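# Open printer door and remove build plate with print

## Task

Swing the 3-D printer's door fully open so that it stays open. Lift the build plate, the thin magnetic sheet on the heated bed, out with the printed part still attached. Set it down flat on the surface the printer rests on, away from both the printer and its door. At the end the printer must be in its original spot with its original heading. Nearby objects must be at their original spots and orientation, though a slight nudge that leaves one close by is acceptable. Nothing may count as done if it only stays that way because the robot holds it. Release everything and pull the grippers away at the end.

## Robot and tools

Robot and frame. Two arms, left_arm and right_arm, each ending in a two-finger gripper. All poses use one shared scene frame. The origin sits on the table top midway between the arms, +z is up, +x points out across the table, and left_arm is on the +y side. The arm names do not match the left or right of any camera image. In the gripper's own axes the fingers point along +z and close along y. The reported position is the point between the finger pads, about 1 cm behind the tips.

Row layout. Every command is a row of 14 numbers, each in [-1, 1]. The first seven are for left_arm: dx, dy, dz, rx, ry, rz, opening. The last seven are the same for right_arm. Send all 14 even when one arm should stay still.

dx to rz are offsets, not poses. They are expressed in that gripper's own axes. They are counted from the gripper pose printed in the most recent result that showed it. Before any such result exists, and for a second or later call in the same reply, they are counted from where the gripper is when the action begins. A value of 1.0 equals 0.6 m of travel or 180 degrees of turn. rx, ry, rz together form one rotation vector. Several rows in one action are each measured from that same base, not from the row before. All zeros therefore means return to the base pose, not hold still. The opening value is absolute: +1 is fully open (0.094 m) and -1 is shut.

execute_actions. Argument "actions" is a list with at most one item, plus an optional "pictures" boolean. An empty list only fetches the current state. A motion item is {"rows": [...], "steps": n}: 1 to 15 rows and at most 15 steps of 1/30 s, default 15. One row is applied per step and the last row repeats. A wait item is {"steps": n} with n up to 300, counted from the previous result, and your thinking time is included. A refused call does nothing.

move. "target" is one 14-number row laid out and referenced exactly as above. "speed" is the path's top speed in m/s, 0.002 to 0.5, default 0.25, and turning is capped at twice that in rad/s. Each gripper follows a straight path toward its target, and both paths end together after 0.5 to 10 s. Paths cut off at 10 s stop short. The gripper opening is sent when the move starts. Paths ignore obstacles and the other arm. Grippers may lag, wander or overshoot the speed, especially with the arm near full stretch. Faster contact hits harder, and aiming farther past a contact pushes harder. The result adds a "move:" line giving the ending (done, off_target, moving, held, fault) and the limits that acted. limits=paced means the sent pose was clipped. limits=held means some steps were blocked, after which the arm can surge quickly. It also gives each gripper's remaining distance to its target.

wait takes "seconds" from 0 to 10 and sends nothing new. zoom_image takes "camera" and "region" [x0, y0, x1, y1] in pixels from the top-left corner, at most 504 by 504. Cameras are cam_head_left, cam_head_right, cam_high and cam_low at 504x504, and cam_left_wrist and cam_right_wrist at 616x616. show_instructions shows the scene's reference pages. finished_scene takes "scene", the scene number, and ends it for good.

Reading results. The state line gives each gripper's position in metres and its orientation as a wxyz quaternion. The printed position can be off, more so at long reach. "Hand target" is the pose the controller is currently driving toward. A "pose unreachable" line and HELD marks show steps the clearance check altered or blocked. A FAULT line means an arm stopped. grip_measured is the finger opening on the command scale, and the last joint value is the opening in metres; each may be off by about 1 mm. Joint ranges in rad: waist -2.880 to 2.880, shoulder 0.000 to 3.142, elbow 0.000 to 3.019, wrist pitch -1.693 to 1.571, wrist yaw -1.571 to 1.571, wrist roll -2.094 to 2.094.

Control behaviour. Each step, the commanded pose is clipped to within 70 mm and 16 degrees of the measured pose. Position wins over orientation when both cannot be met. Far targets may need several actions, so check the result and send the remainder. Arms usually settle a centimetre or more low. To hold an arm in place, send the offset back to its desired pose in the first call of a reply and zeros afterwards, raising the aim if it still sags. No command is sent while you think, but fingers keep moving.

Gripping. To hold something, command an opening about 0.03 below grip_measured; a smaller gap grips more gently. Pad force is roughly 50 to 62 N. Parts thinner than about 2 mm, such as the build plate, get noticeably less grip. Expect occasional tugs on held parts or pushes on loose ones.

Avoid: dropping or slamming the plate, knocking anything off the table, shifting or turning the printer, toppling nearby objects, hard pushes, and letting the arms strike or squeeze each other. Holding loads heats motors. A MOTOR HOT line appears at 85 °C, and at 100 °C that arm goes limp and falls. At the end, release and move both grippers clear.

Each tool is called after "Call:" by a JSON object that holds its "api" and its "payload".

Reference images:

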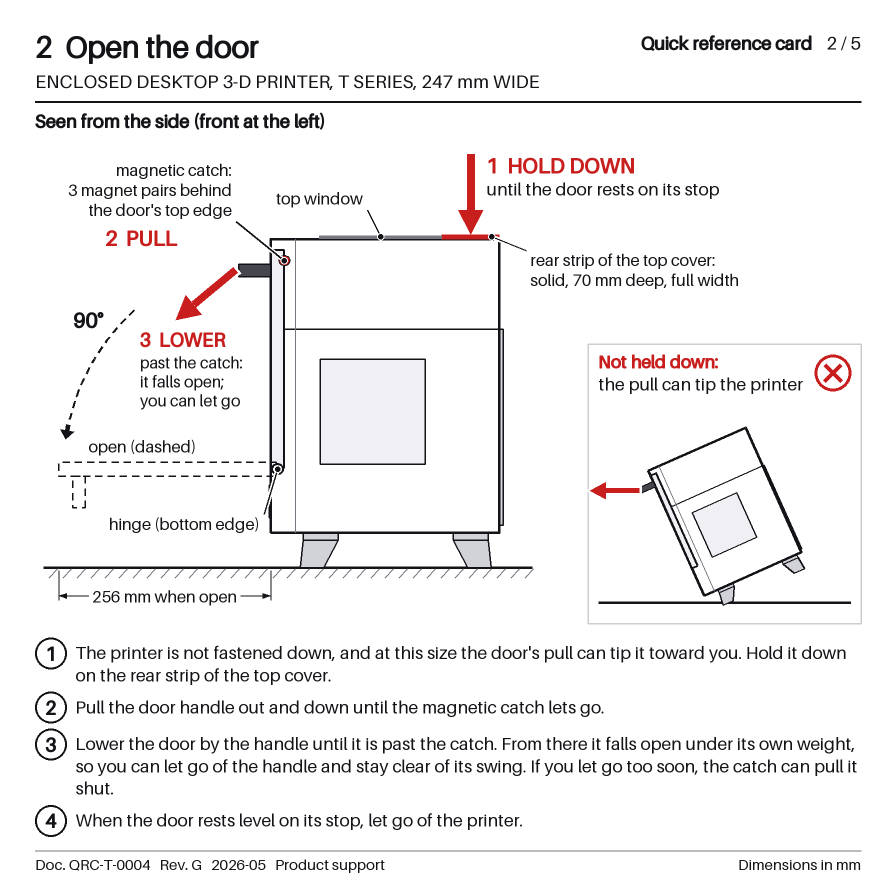

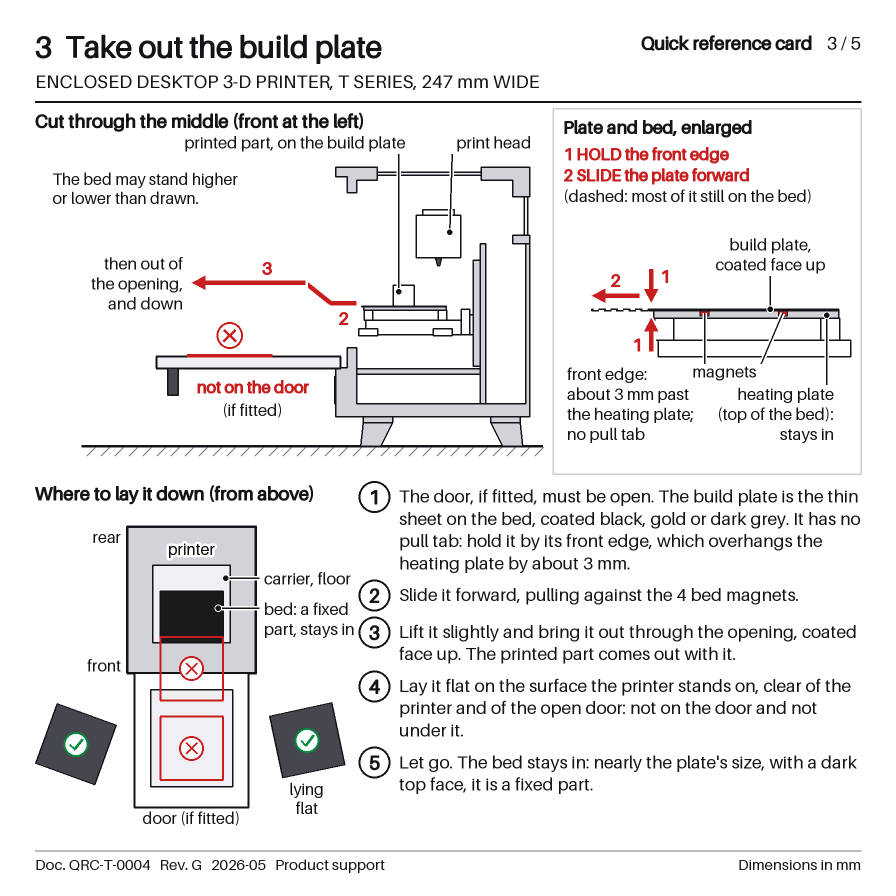

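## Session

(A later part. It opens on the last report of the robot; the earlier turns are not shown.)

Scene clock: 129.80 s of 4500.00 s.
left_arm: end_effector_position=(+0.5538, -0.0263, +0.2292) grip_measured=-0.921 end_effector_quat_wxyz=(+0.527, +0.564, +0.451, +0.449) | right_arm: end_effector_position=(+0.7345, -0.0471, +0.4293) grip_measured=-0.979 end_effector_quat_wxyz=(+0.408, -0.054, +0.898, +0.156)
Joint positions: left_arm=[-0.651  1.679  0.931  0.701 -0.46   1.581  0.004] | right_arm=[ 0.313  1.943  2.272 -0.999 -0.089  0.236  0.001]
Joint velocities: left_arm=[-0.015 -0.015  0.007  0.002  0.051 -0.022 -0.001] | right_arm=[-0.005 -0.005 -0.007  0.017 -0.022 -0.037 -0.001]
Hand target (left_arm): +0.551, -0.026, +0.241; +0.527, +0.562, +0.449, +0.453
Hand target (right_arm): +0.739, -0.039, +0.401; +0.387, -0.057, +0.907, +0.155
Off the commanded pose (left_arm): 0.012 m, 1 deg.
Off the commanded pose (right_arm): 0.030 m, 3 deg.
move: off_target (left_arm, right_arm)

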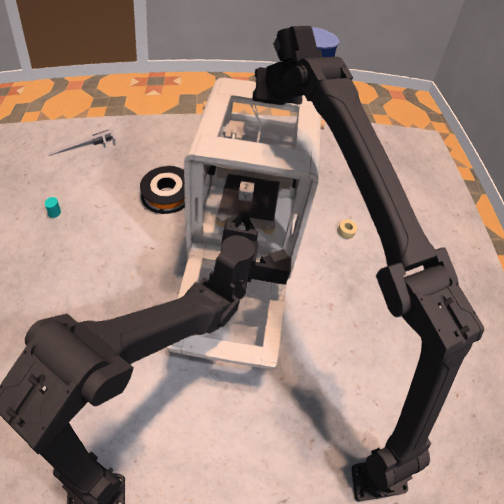

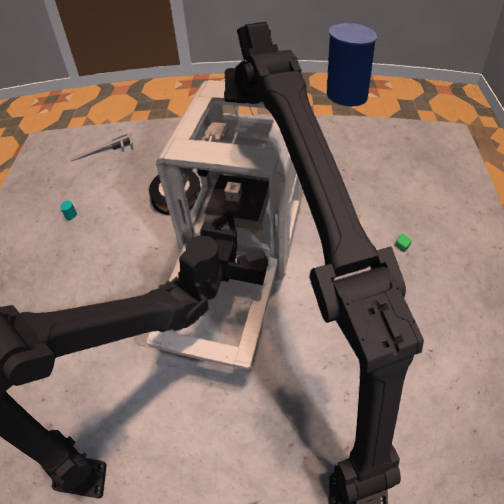

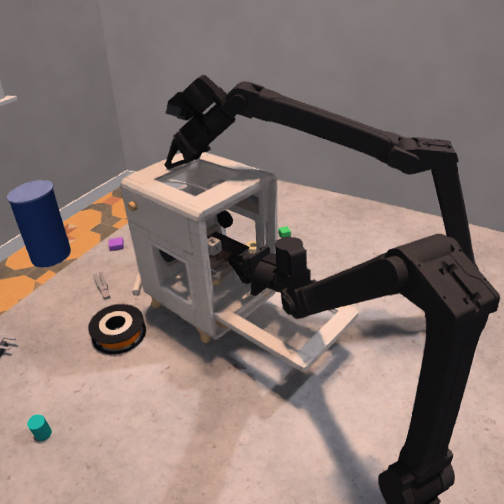

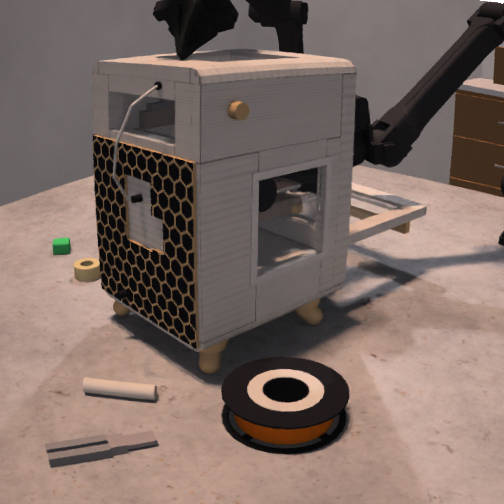

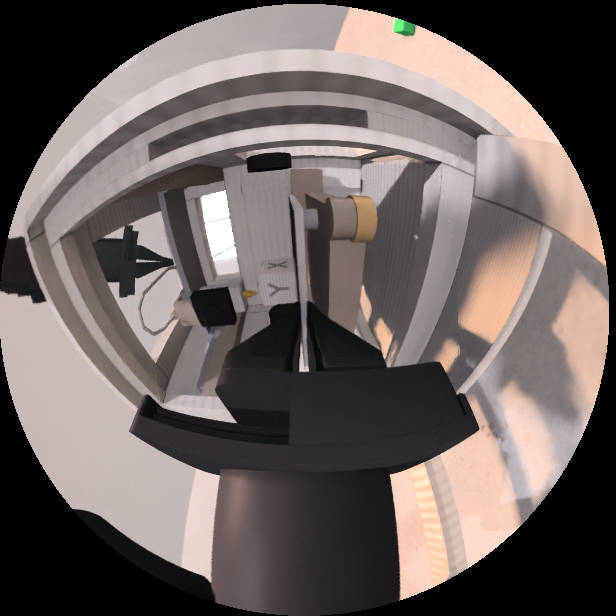

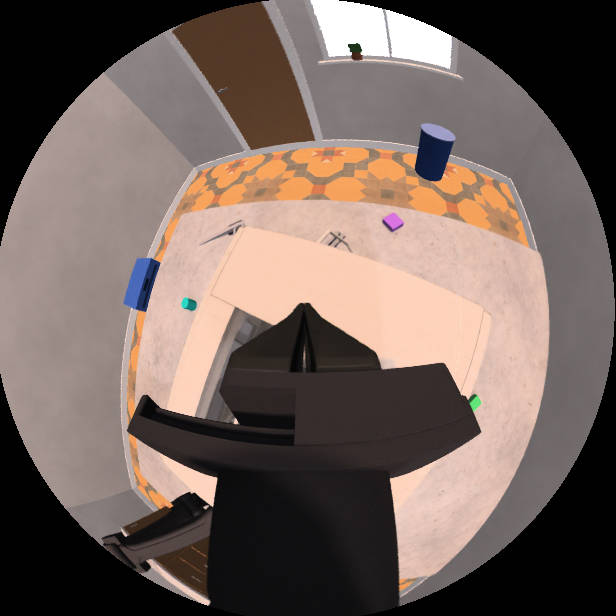

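Call:
{"api": "move", "payload": {"target": [0,0.02,-0.022,-0.02,0,0.012,-0.9,0.03,0,0.04,0,0.015,0,-1], "speed": 0.01}}

Call:
{"api": "zoom_image", "payload": {"camera": "cam_left_wrist", "region": [200,180,420,400]}}

Scene clock: 134.23 s of 4500.00 s.
left_arm: end_effector_position=(+0.5535, -0.0261, +0.2300) grip_measured=-0.893 end_effector_quat_wxyz=(+0.530, +0.561, +0.438, +0.461) | right_arm: end_effector_position=(+0.7344, -0.0470, +0.4293) grip_measured=-0.979 end_effector_quat_wxyz=(+0.408, -0.054, +0.898, +0.157)
Joint positions: left_arm=[-0.65   1.69   0.924  0.75  -0.458  1.617  0.005] | right_arm=[ 0.313  1.943  2.272 -0.999 -0.09   0.236  0.001]
Joint velocities: left_arm=[-0.015  0.015  0.007  0.002  0.007  0.007 -0.001] | right_arm=[-0.005  0.005  0.007 -0.007 -0.022  0.037 -0.   ]
Hand target (left_arm): +0.542, -0.024, +0.241; +0.535, +0.555, +0.427, +0.472
Hand target (right_arm): +0.739, -0.039, +0.401; +0.386, -0.057, +0.907, +0.155
Off the commanded pose (left_arm): 0.017 m, 2 deg.
Off the commanded pose (right_arm): 0.030 m, 3 deg.
move: off_target (left_arm, right_arm)

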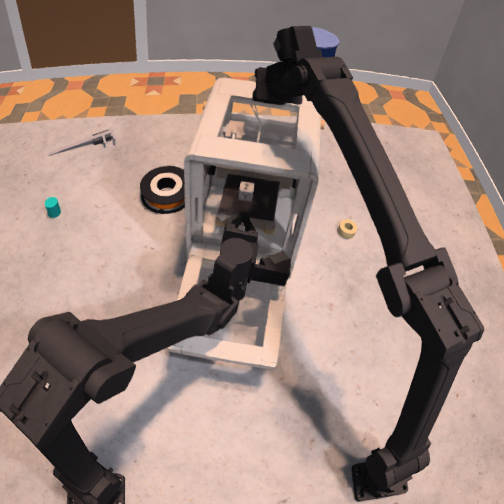

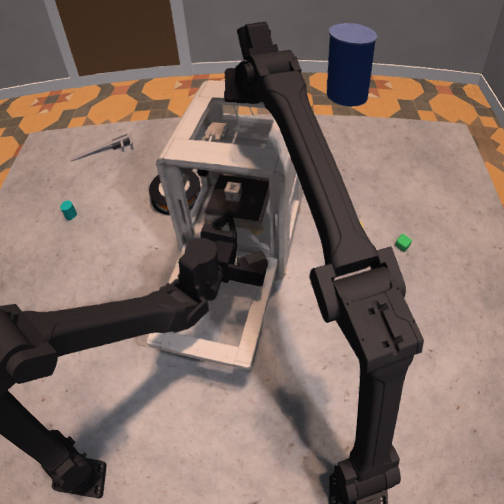

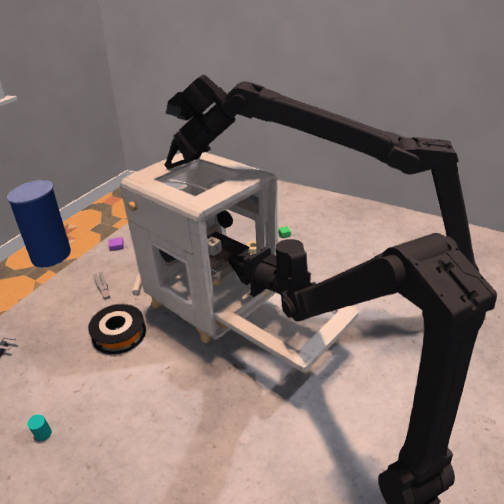

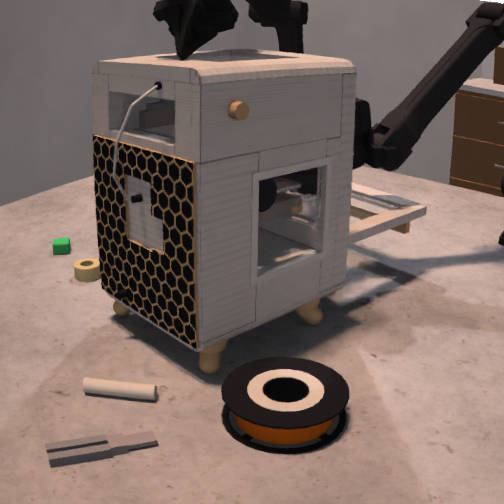

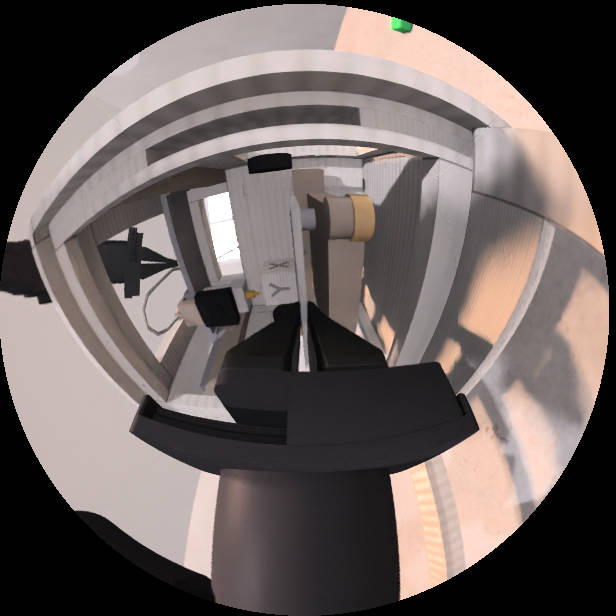

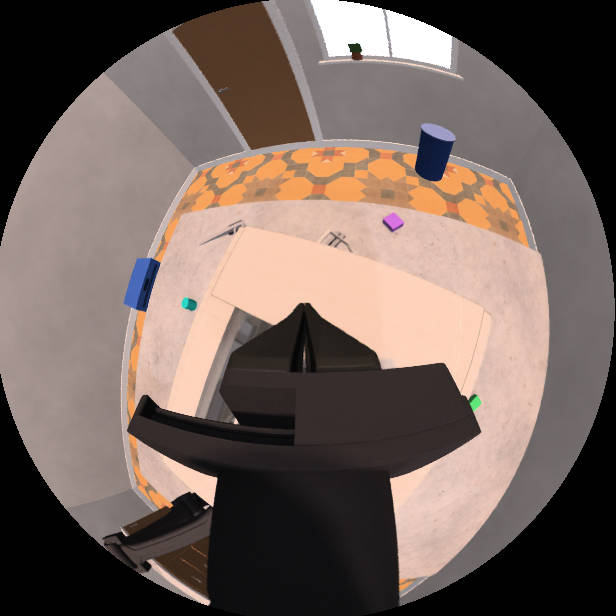

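Region (200, 180, 420, 400) of cam_left_wrist's 616x616 image, scaled by 2.291, with more detail than that image has.

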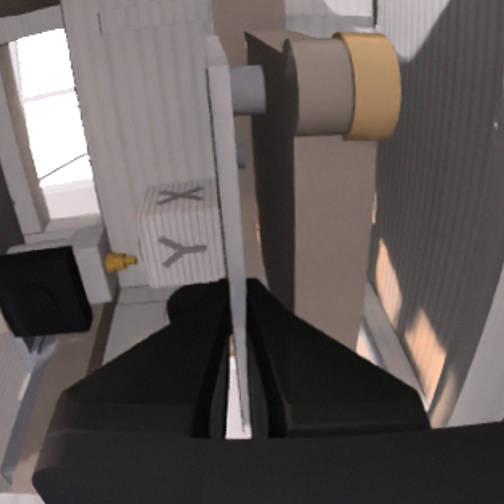

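Call:
{"api": "execute_actions", "payload": {"actions": [{"rows":[[0,0.02,-0.024,-0.01,0,0.006,-0.86,0.03,0,0.04,0,0.015,0,-1]],"steps":15}], "pictures": false}}

Scene clock: 135.10 s of 4500.00 s.
left_arm: end_effector_position=(+0.5438, -0.0184, +0.2285) grip_measured=-0.862 end_effector_quat_wxyz=(+0.523, +0.565, +0.434, +0.468) | right_arm: end_effector_position=(+0.7344, -0.0468, +0.4293) grip_measured=-0.979 end_effector_quat_wxyz=(+0.407, -0.054, +0.898, +0.157)
Joint positions: left_arm=[-0.652  1.667  0.889  0.762 -0.468  1.638  0.006] | right_arm=[ 0.313  1.943  2.272 -0.999 -0.091  0.236  0.001]
Joint velocities: left_arm=[ 0.005 -0.005 -0.022 -0.007  0.081 -0.022  0.   ] | right_arm=[-0.005 -0.005 -0.017 -0.007  0.007  0.037  0.   ]
Hand target (left_arm): +0.539, -0.024, +0.242; +0.534, +0.557, +0.426, +0.472
Hand target (right_arm): +0.739, -0.039, +0.401; +0.386, -0.058, +0.907, +0.155
Off the commanded pose (left_arm): 0.015 m, 2 deg.
Off the commanded pose (right_arm): 0.030 m, 3 deg.
Steps of this call (steps 1 to 11: nothing new was sent; steps 12 to 26: all 15 steps of this action). Readings (end_effector_position):
12: left_arm (+0.5533, -0.0260, +0.2297) | right_arm (+0.7344, -0.0469, +0.4293)
13: left_arm (+0.5522, -0.0249, +0.2293) | right_arm (+0.7344, -0.0469, +0.4293)
15: left_arm (+0.5478, -0.0219, +0.2294) | right_arm (+0.7344, -0.0469, +0.4293)
19: left_arm (+0.5438, -0.0184, +0.2285) | right_arm (+0.7344, -0.0468, +0.4293)
26: the state above

Call:
{"api": "move", "payload": {"target": [0,0.04,-0.005,-0.025,0,0,-0.84,0.03,0,0.04,0,0.015,0,-1], "speed": 0.03}}

Call:
{"api": "move", "payload": {"target": [0,0.022,0.035,0,0,0,-0.84,0.03,0,0.04,0,0.015,0,-1], "speed": 0.03}}

Call:
{"api": "zoom_image", "payload": {"camera": "cam_left_wrist", "region": [200,180,420,400]}}

Scene clock: 137.37 s of 4500.00 s.
left_arm: end_effector_position=(+0.5437, -0.0184, +0.2410) grip_measured=-0.842 end_effector_quat_wxyz=(+0.535, +0.551, +0.423, +0.480) | right_arm: end_effector_position=(+0.7343, -0.0467, +0.4293) grip_measured=-0.979 end_effector_quat_wxyz=(+0.407, -0.054, +0.898, +0.158)
Joint positions: left_arm=[-0.652  1.667  0.889  0.816 -0.467  1.664  0.007] | right_arm=[ 0.313  1.943  2.272 -0.999 -0.092  0.236  0.001]
Joint velocities: left_arm=[ 0.005 -0.005  0.002  0.007 -0.007 -0.051 -0.001] | right_arm=[ 0.005 -0.005  0.007  0.007 -0.037  0.007  0.   ]
Hand target (left_arm): +0.541, -0.020, +0.252; +0.544, +0.544, +0.416, +0.485
Hand target (right_arm): +0.738, -0.039, +0.401; +0.386, -0.058, +0.907, +0.156
Off the commanded pose (left_arm): 0.012 m, 2 deg.
Off the commanded pose (right_arm): 0.030 m, 3 deg.
move: off_target (left_arm, right_arm)

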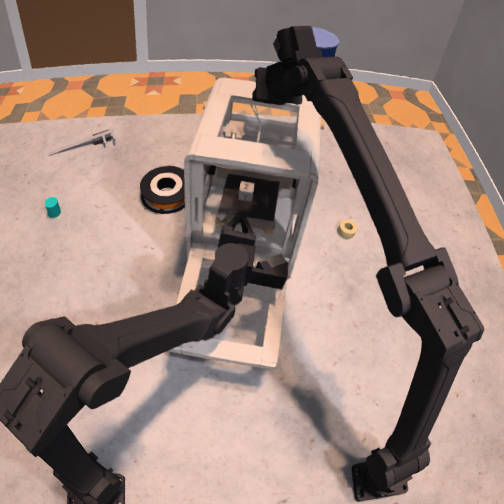

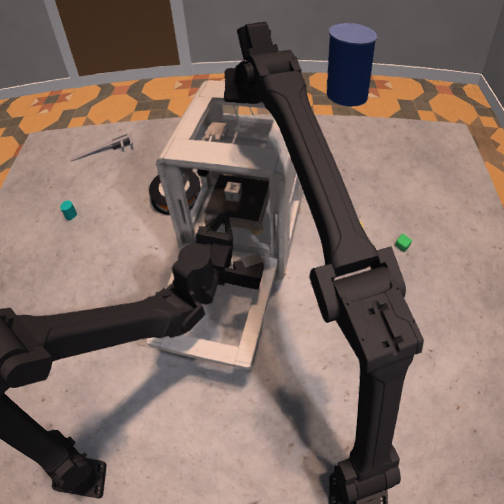

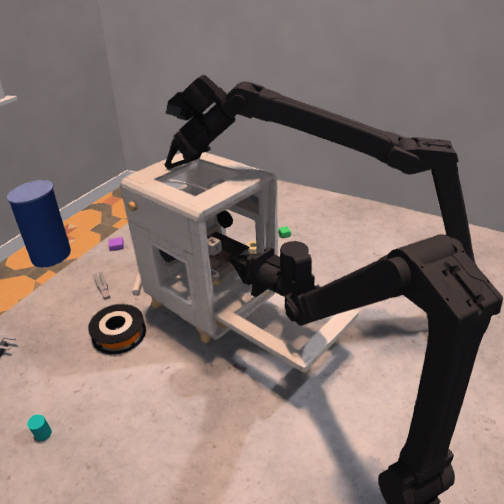

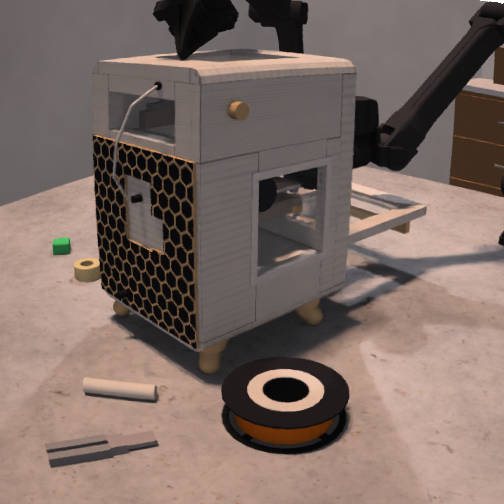

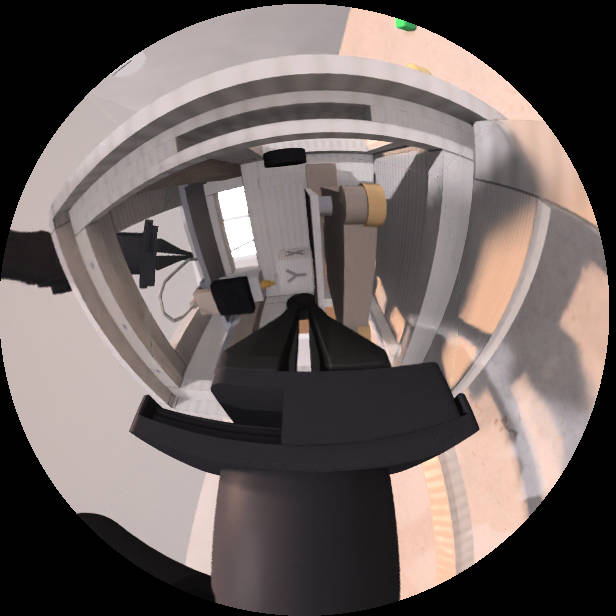

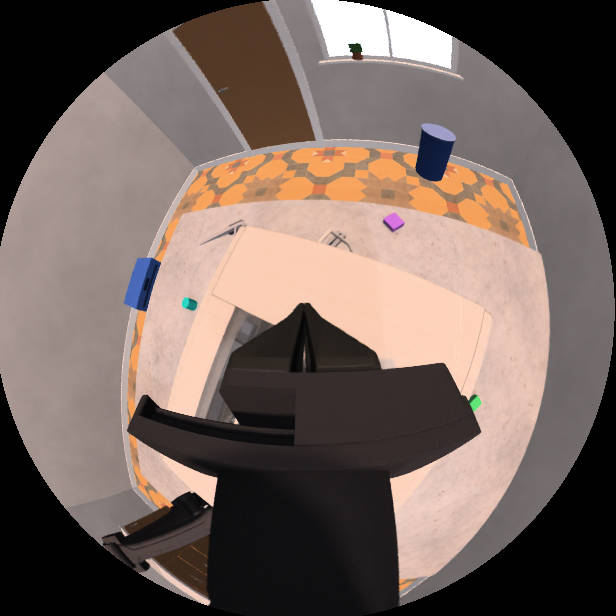

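Scene clock: 138.70 s of 4500.00 s.
left_arm: end_effector_position=(+0.5490, -0.0216, +0.2412) grip_measured=-0.842 end_effector_quat_wxyz=(+0.530, +0.562, +0.422, +0.475) | right_arm: end_effector_position=(+0.7342, -0.0465, +0.4293) grip_measured=-0.979 end_effector_quat_wxyz=(+0.407, -0.054, +0.898, +0.158)
Joint positions: left_arm=[-0.648  1.667  0.909  0.773 -0.453  1.664  0.007] | right_arm=[ 0.313  1.943  2.272 -0.999 -0.093  0.236  0.001]
Joint velocities: left_arm=[-0.015 -0.015 -0.002 -0.012 -0.007  0.022  0.   ] | right_arm=[ 0.005 -0.005 -0.012 -0.007  0.007  0.007 -0.001]
Hand target (left_arm): +0.563, -0.023, +0.255; +0.535, +0.551, +0.423, +0.480
Hand target (right_arm): +0.738, -0.038, +0.401; +0.386, -0.058, +0.907, +0.156
Off the commanded pose (left_arm): 0.020 m, 1 deg.
Off the commanded pose (right_arm): 0.030 m, 3 deg.
move: off_target (left_arm, right_arm)

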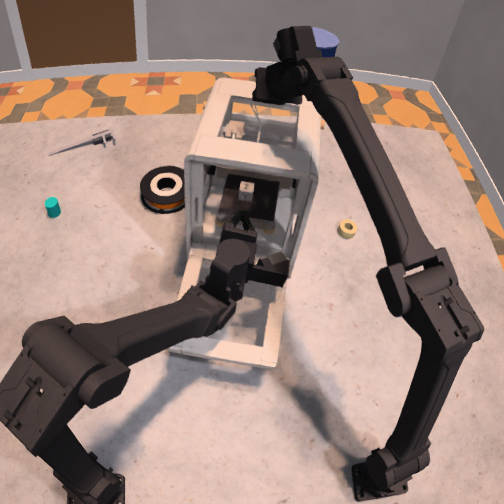

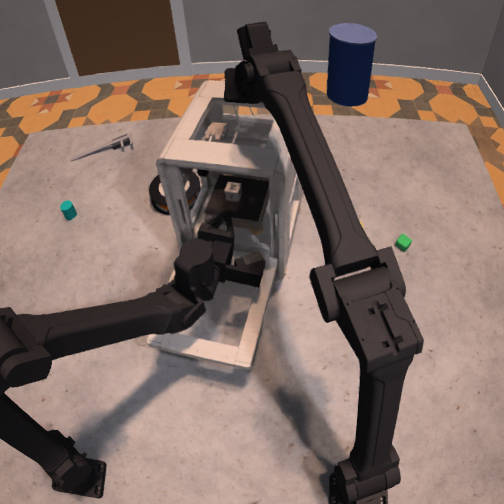

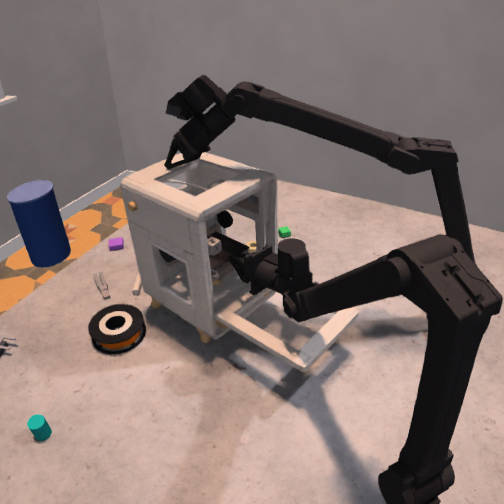

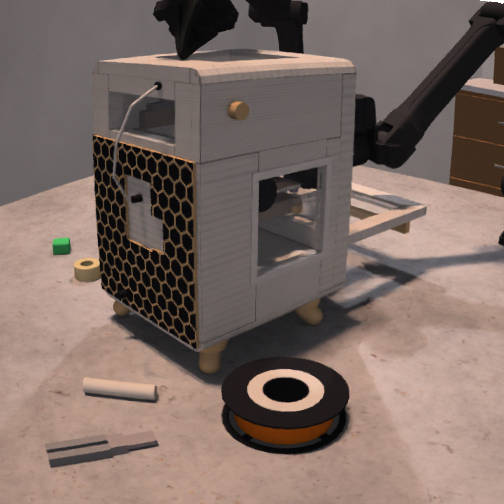

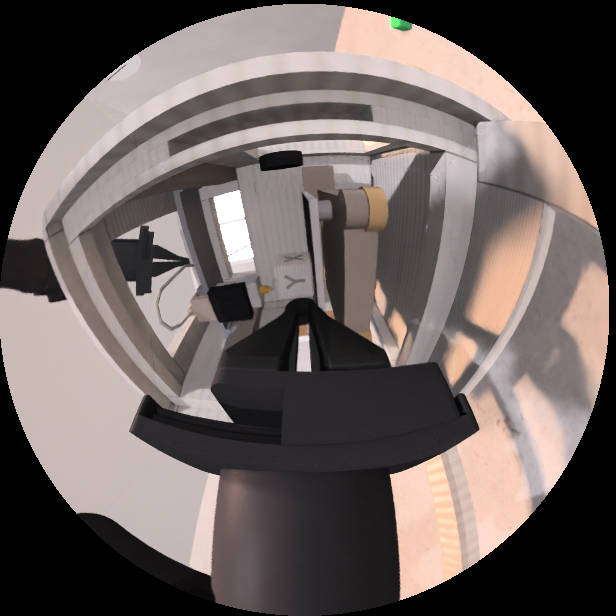

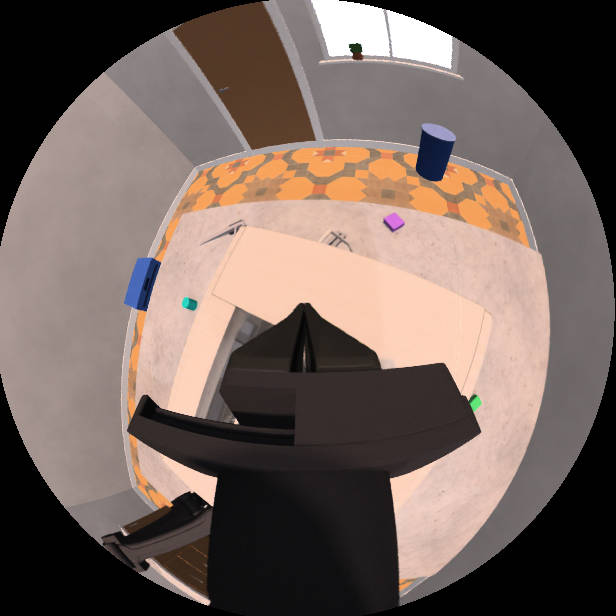

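Region (200, 180, 420, 400) of cam_left_wrist's 616x616 image, scaled by 2.291, with more detail than that image has.

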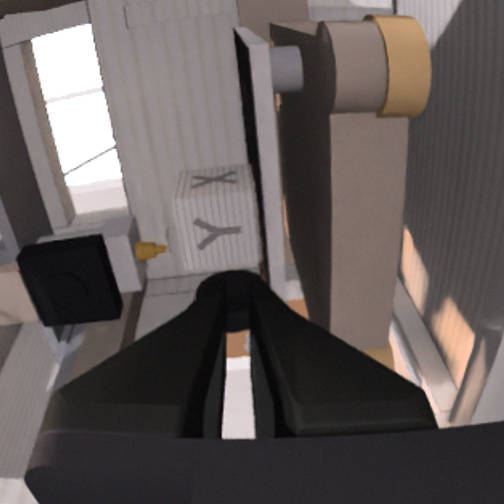

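Lower ~7 mm.

Call:
{"api": "move", "payload": {"target": [0,-0.012,0,0,0,0,-0.84,0.03,0,0.04,0,0.015,0,-1], "speed": 0.02}}

Call:
{"api": "zoom_image", "payload": {"camera": "cam_left_wrist", "region": [200,180,420,400]}}

Scene clock: 141.17 s of 4500.00 s.
left_arm: end_effector_position=(+0.5481, -0.0209, +0.2389) grip_measured=-0.842 end_effector_quat_wxyz=(+0.528, +0.563, +0.422, +0.475) | right_arm: end_effector_position=(+0.7342, -0.0464, +0.4294) grip_measured=-0.979 end_effector_quat_wxyz=(+0.407, -0.055, +0.898, +0.158)
Joint positions: left_arm=[-0.648  1.667  0.904  0.773 -0.453  1.664  0.007] | right_arm=[ 0.313  1.943  2.272 -0.999 -0.093  0.236  0.001]
Joint velocities: left_arm=[-0.005 -0.015 -0.002  0.002 -0.022  0.007 -0.   ] | right_arm=[-0.005 -0.015 -0.012 -0.007 -0.007 -0.037 -0.001]
Hand target (left_arm): +0.549, -0.021, +0.234; +0.530, +0.562, +0.422, +0.475
Hand target (right_arm): +0.738, -0.038, +0.401; +0.386, -0.058, +0.907, +0.157
Off the commanded pose (left_arm): 0.005 m, 0 deg.
Off the commanded pose (right_arm): 0.030 m, 3 deg.
move: off_target (right_arm)

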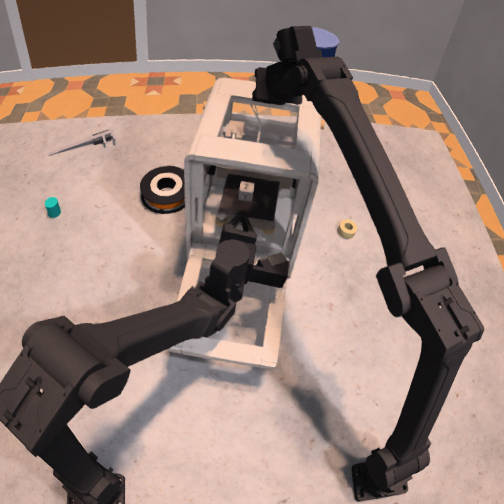

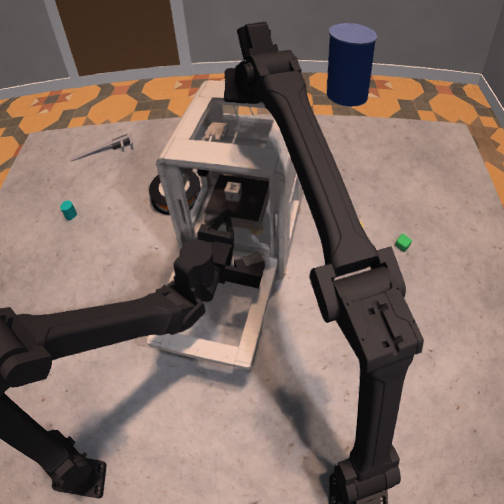

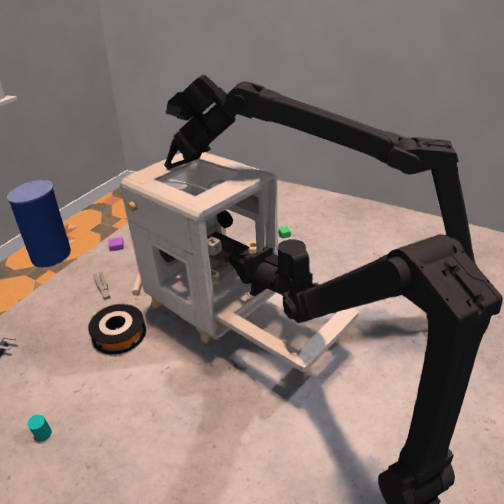

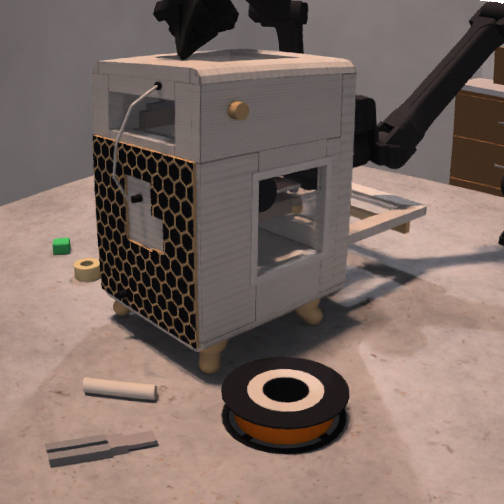

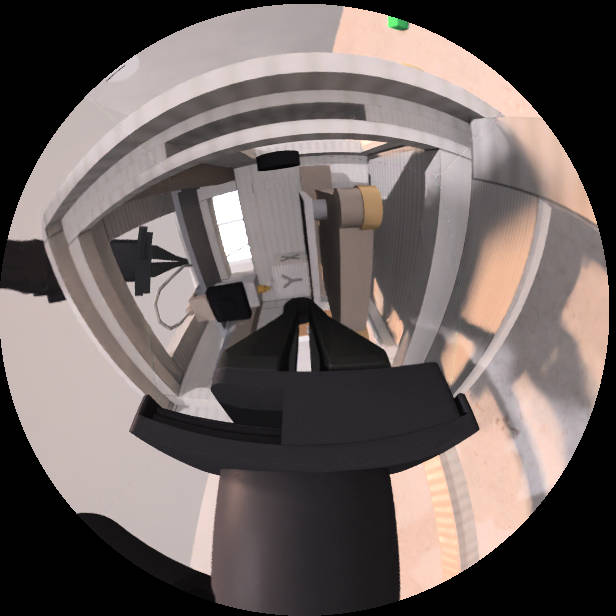

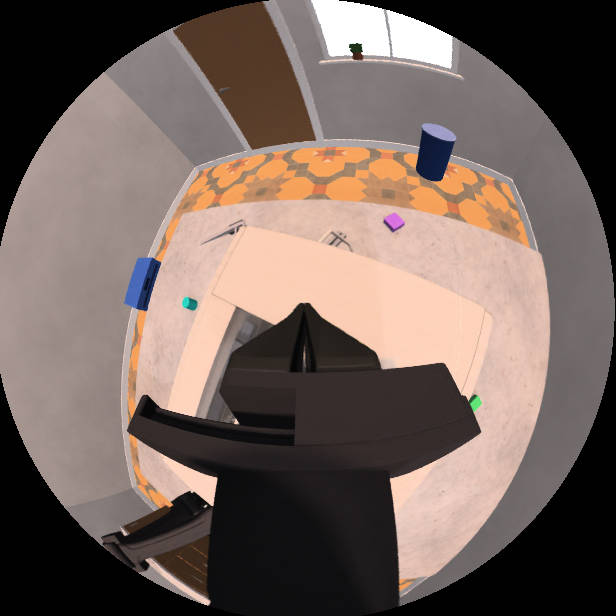

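Region (200, 180, 420, 400) of cam_left_wrist's 616x616 image, scaled by 2.291, with more detail than that image has.

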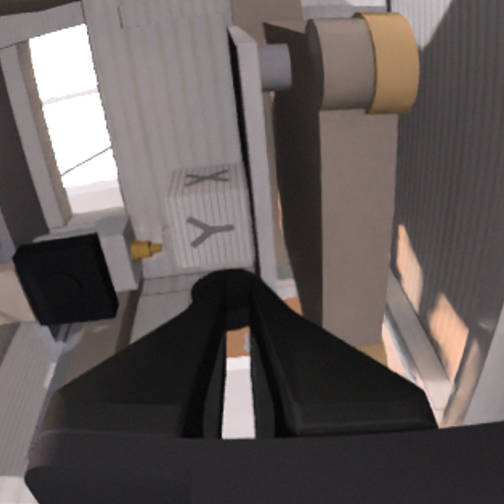

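Call:
{"api": "move", "payload": {"target": [0,-0.015,0,0,0,-0.008,-0.84,0.03,0,0.04,0,0.015,0,-1], "speed": 0.02}}

Call:
{"api": "move", "payload": {"target": [0,0.024,0.035,0,0,0,-0.84,0.03,0,0.04,0,0.015,0,-1], "speed": 0.02}}

Call:
{"api": "zoom_image", "payload": {"camera": "cam_left_wrist", "region": [200,180,420,400]}}

Scene clock: 143.40 s of 4500.00 s.
left_arm: end_effector_position=(+0.5465, -0.0197, +0.2322) grip_measured=-0.842 end_effector_quat_wxyz=(+0.528, +0.564, +0.427, +0.471) | right_arm: end_effector_position=(+0.7341, -0.0462, +0.4294) grip_measured=-0.979 end_effector_quat_wxyz=(+0.407, -0.055, +0.898, +0.159)
Joint positions: left_arm=[-0.648  1.672  0.895  0.778 -0.453  1.651  0.007] | right_arm=[ 0.313  1.943  2.272 -0.999 -0.095  0.236  0.001]
Joint velocities: left_arm=[ 0.005 -0.015  0.002 -0.007 -0.007 -0.007 -0.001] | right_arm=[ 0.005  0.034  0.007  0.007  0.051  0.037 -0.   ]
Hand target (left_arm): +0.548, -0.020, +0.230; +0.534, +0.558, +0.429, +0.468
Hand target (right_arm): +0.738, -0.038, +0.401; +0.386, -0.058, +0.907, +0.157
Off the commanded pose (left_arm): 0.003 m, 1 deg.
Off the commanded pose (right_arm): 0.030 m, 3 deg.
move: off_target (right_arm)

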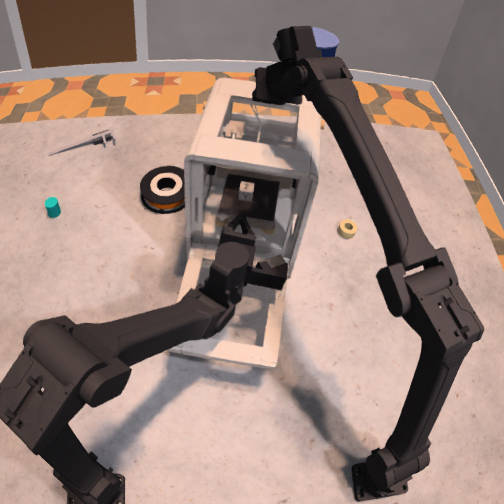

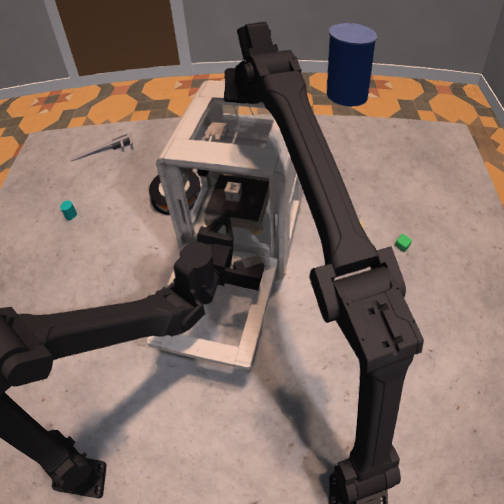

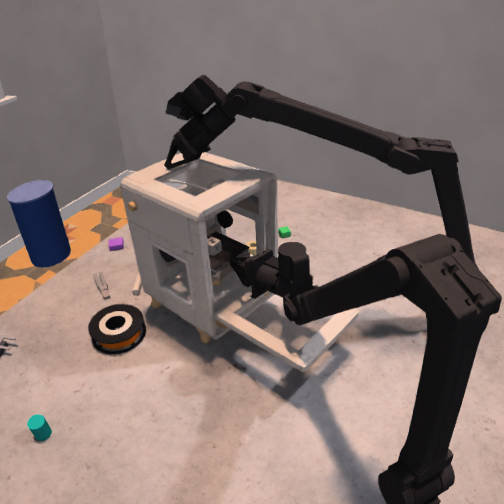

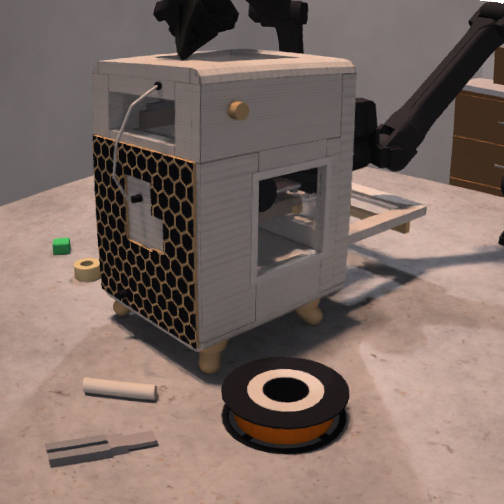

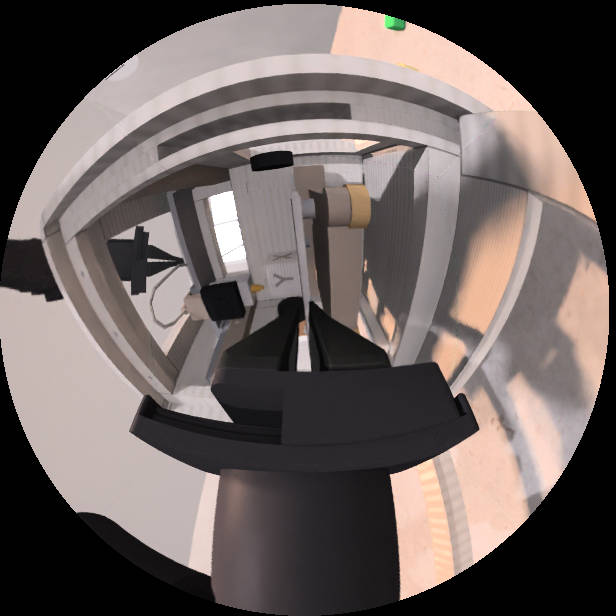

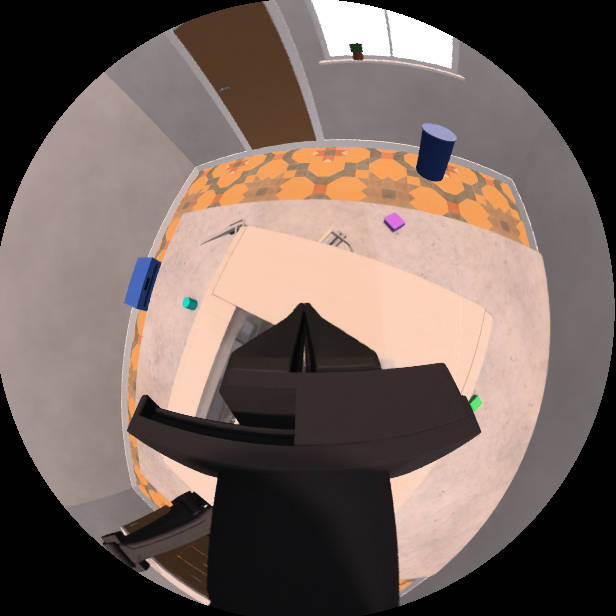

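Scene clock: 145.13 s of 4500.00 s.
left_arm: end_effector_position=(+0.5481, -0.0229, +0.2275) grip_measured=-0.842 end_effector_quat_wxyz=(+0.520, +0.577, +0.426, +0.464) | right_arm: end_effector_position=(+0.7341, -0.0461, +0.4294) grip_measured=-0.979 end_effector_quat_wxyz=(+0.407, -0.055, +0.898, +0.159)
Joint positions: left_arm=[-0.647  1.672  0.904  0.737 -0.441  1.651  0.007] | right_arm=[ 0.313  1.943  2.272 -0.999 -0.095  0.236  0.001]
Joint velocities: left_arm=[-0.015 -0.005 -0.007 -0.002 -0.066 -0.022 -0.001] | right_arm=[-0.015 -0.005 -0.012 -0.012 -0.022 -0.11  -0.   ]
Hand target (left_arm): +0.565, -0.024, +0.247; +0.528, +0.564, +0.426, +0.471
Hand target (right_arm): +0.738, -0.038, +0.401; +0.386, -0.059, +0.907, +0.157
Off the commanded pose (left_arm): 0.027 m, 2 deg.
Off the commanded pose (right_arm): 0.030 m, 3 deg.
move: off_target (left_arm, right_arm)

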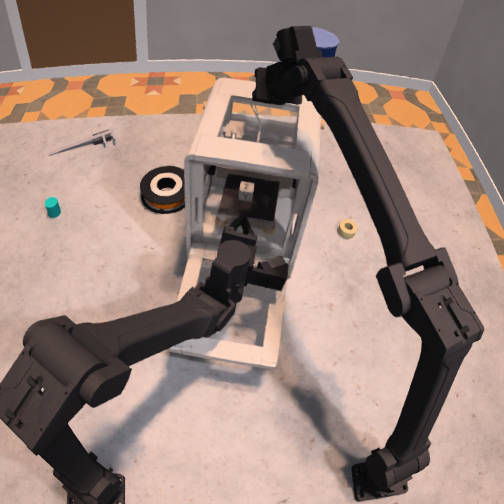

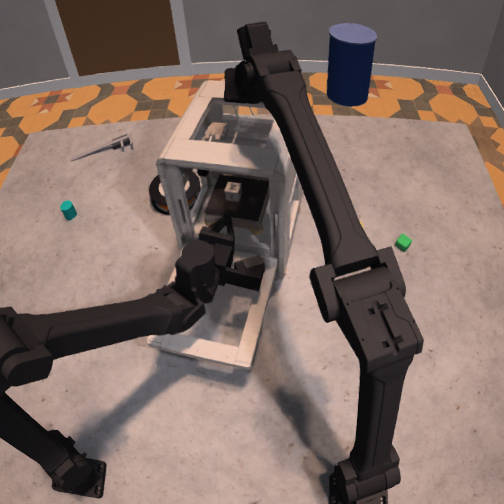

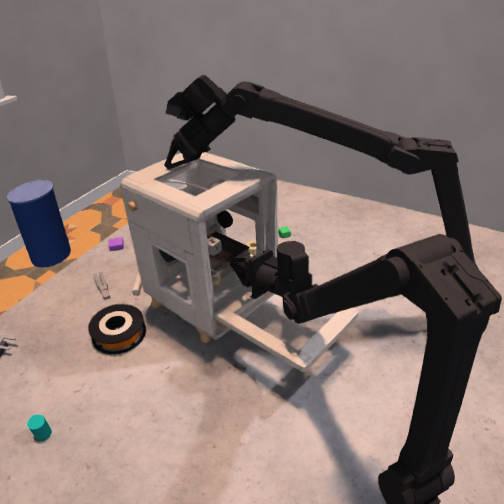

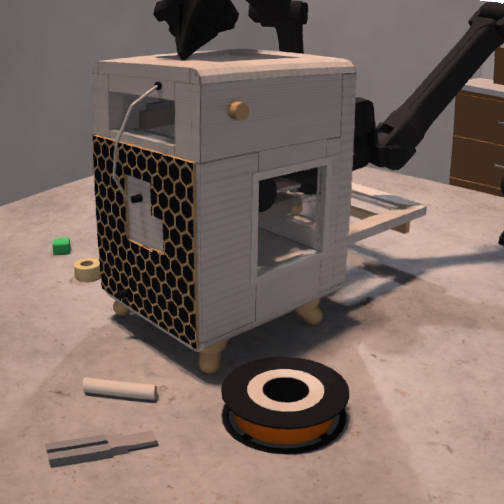

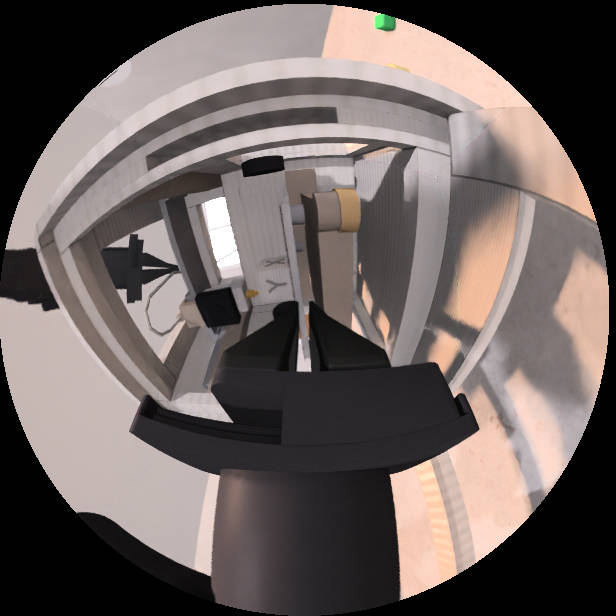

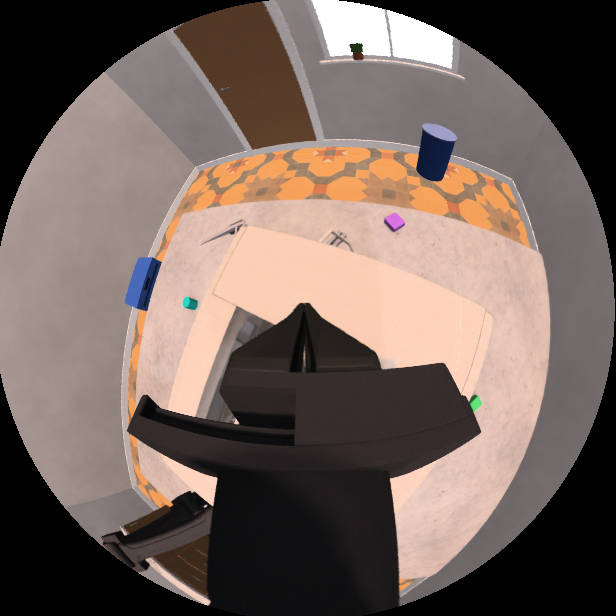

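Region (200, 180, 420, 400) of cam_left_wrist's 616x616 image, scaled by 2.291, with more detail than that image has.

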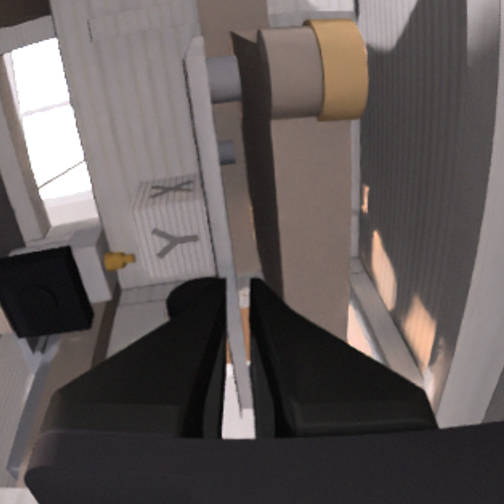

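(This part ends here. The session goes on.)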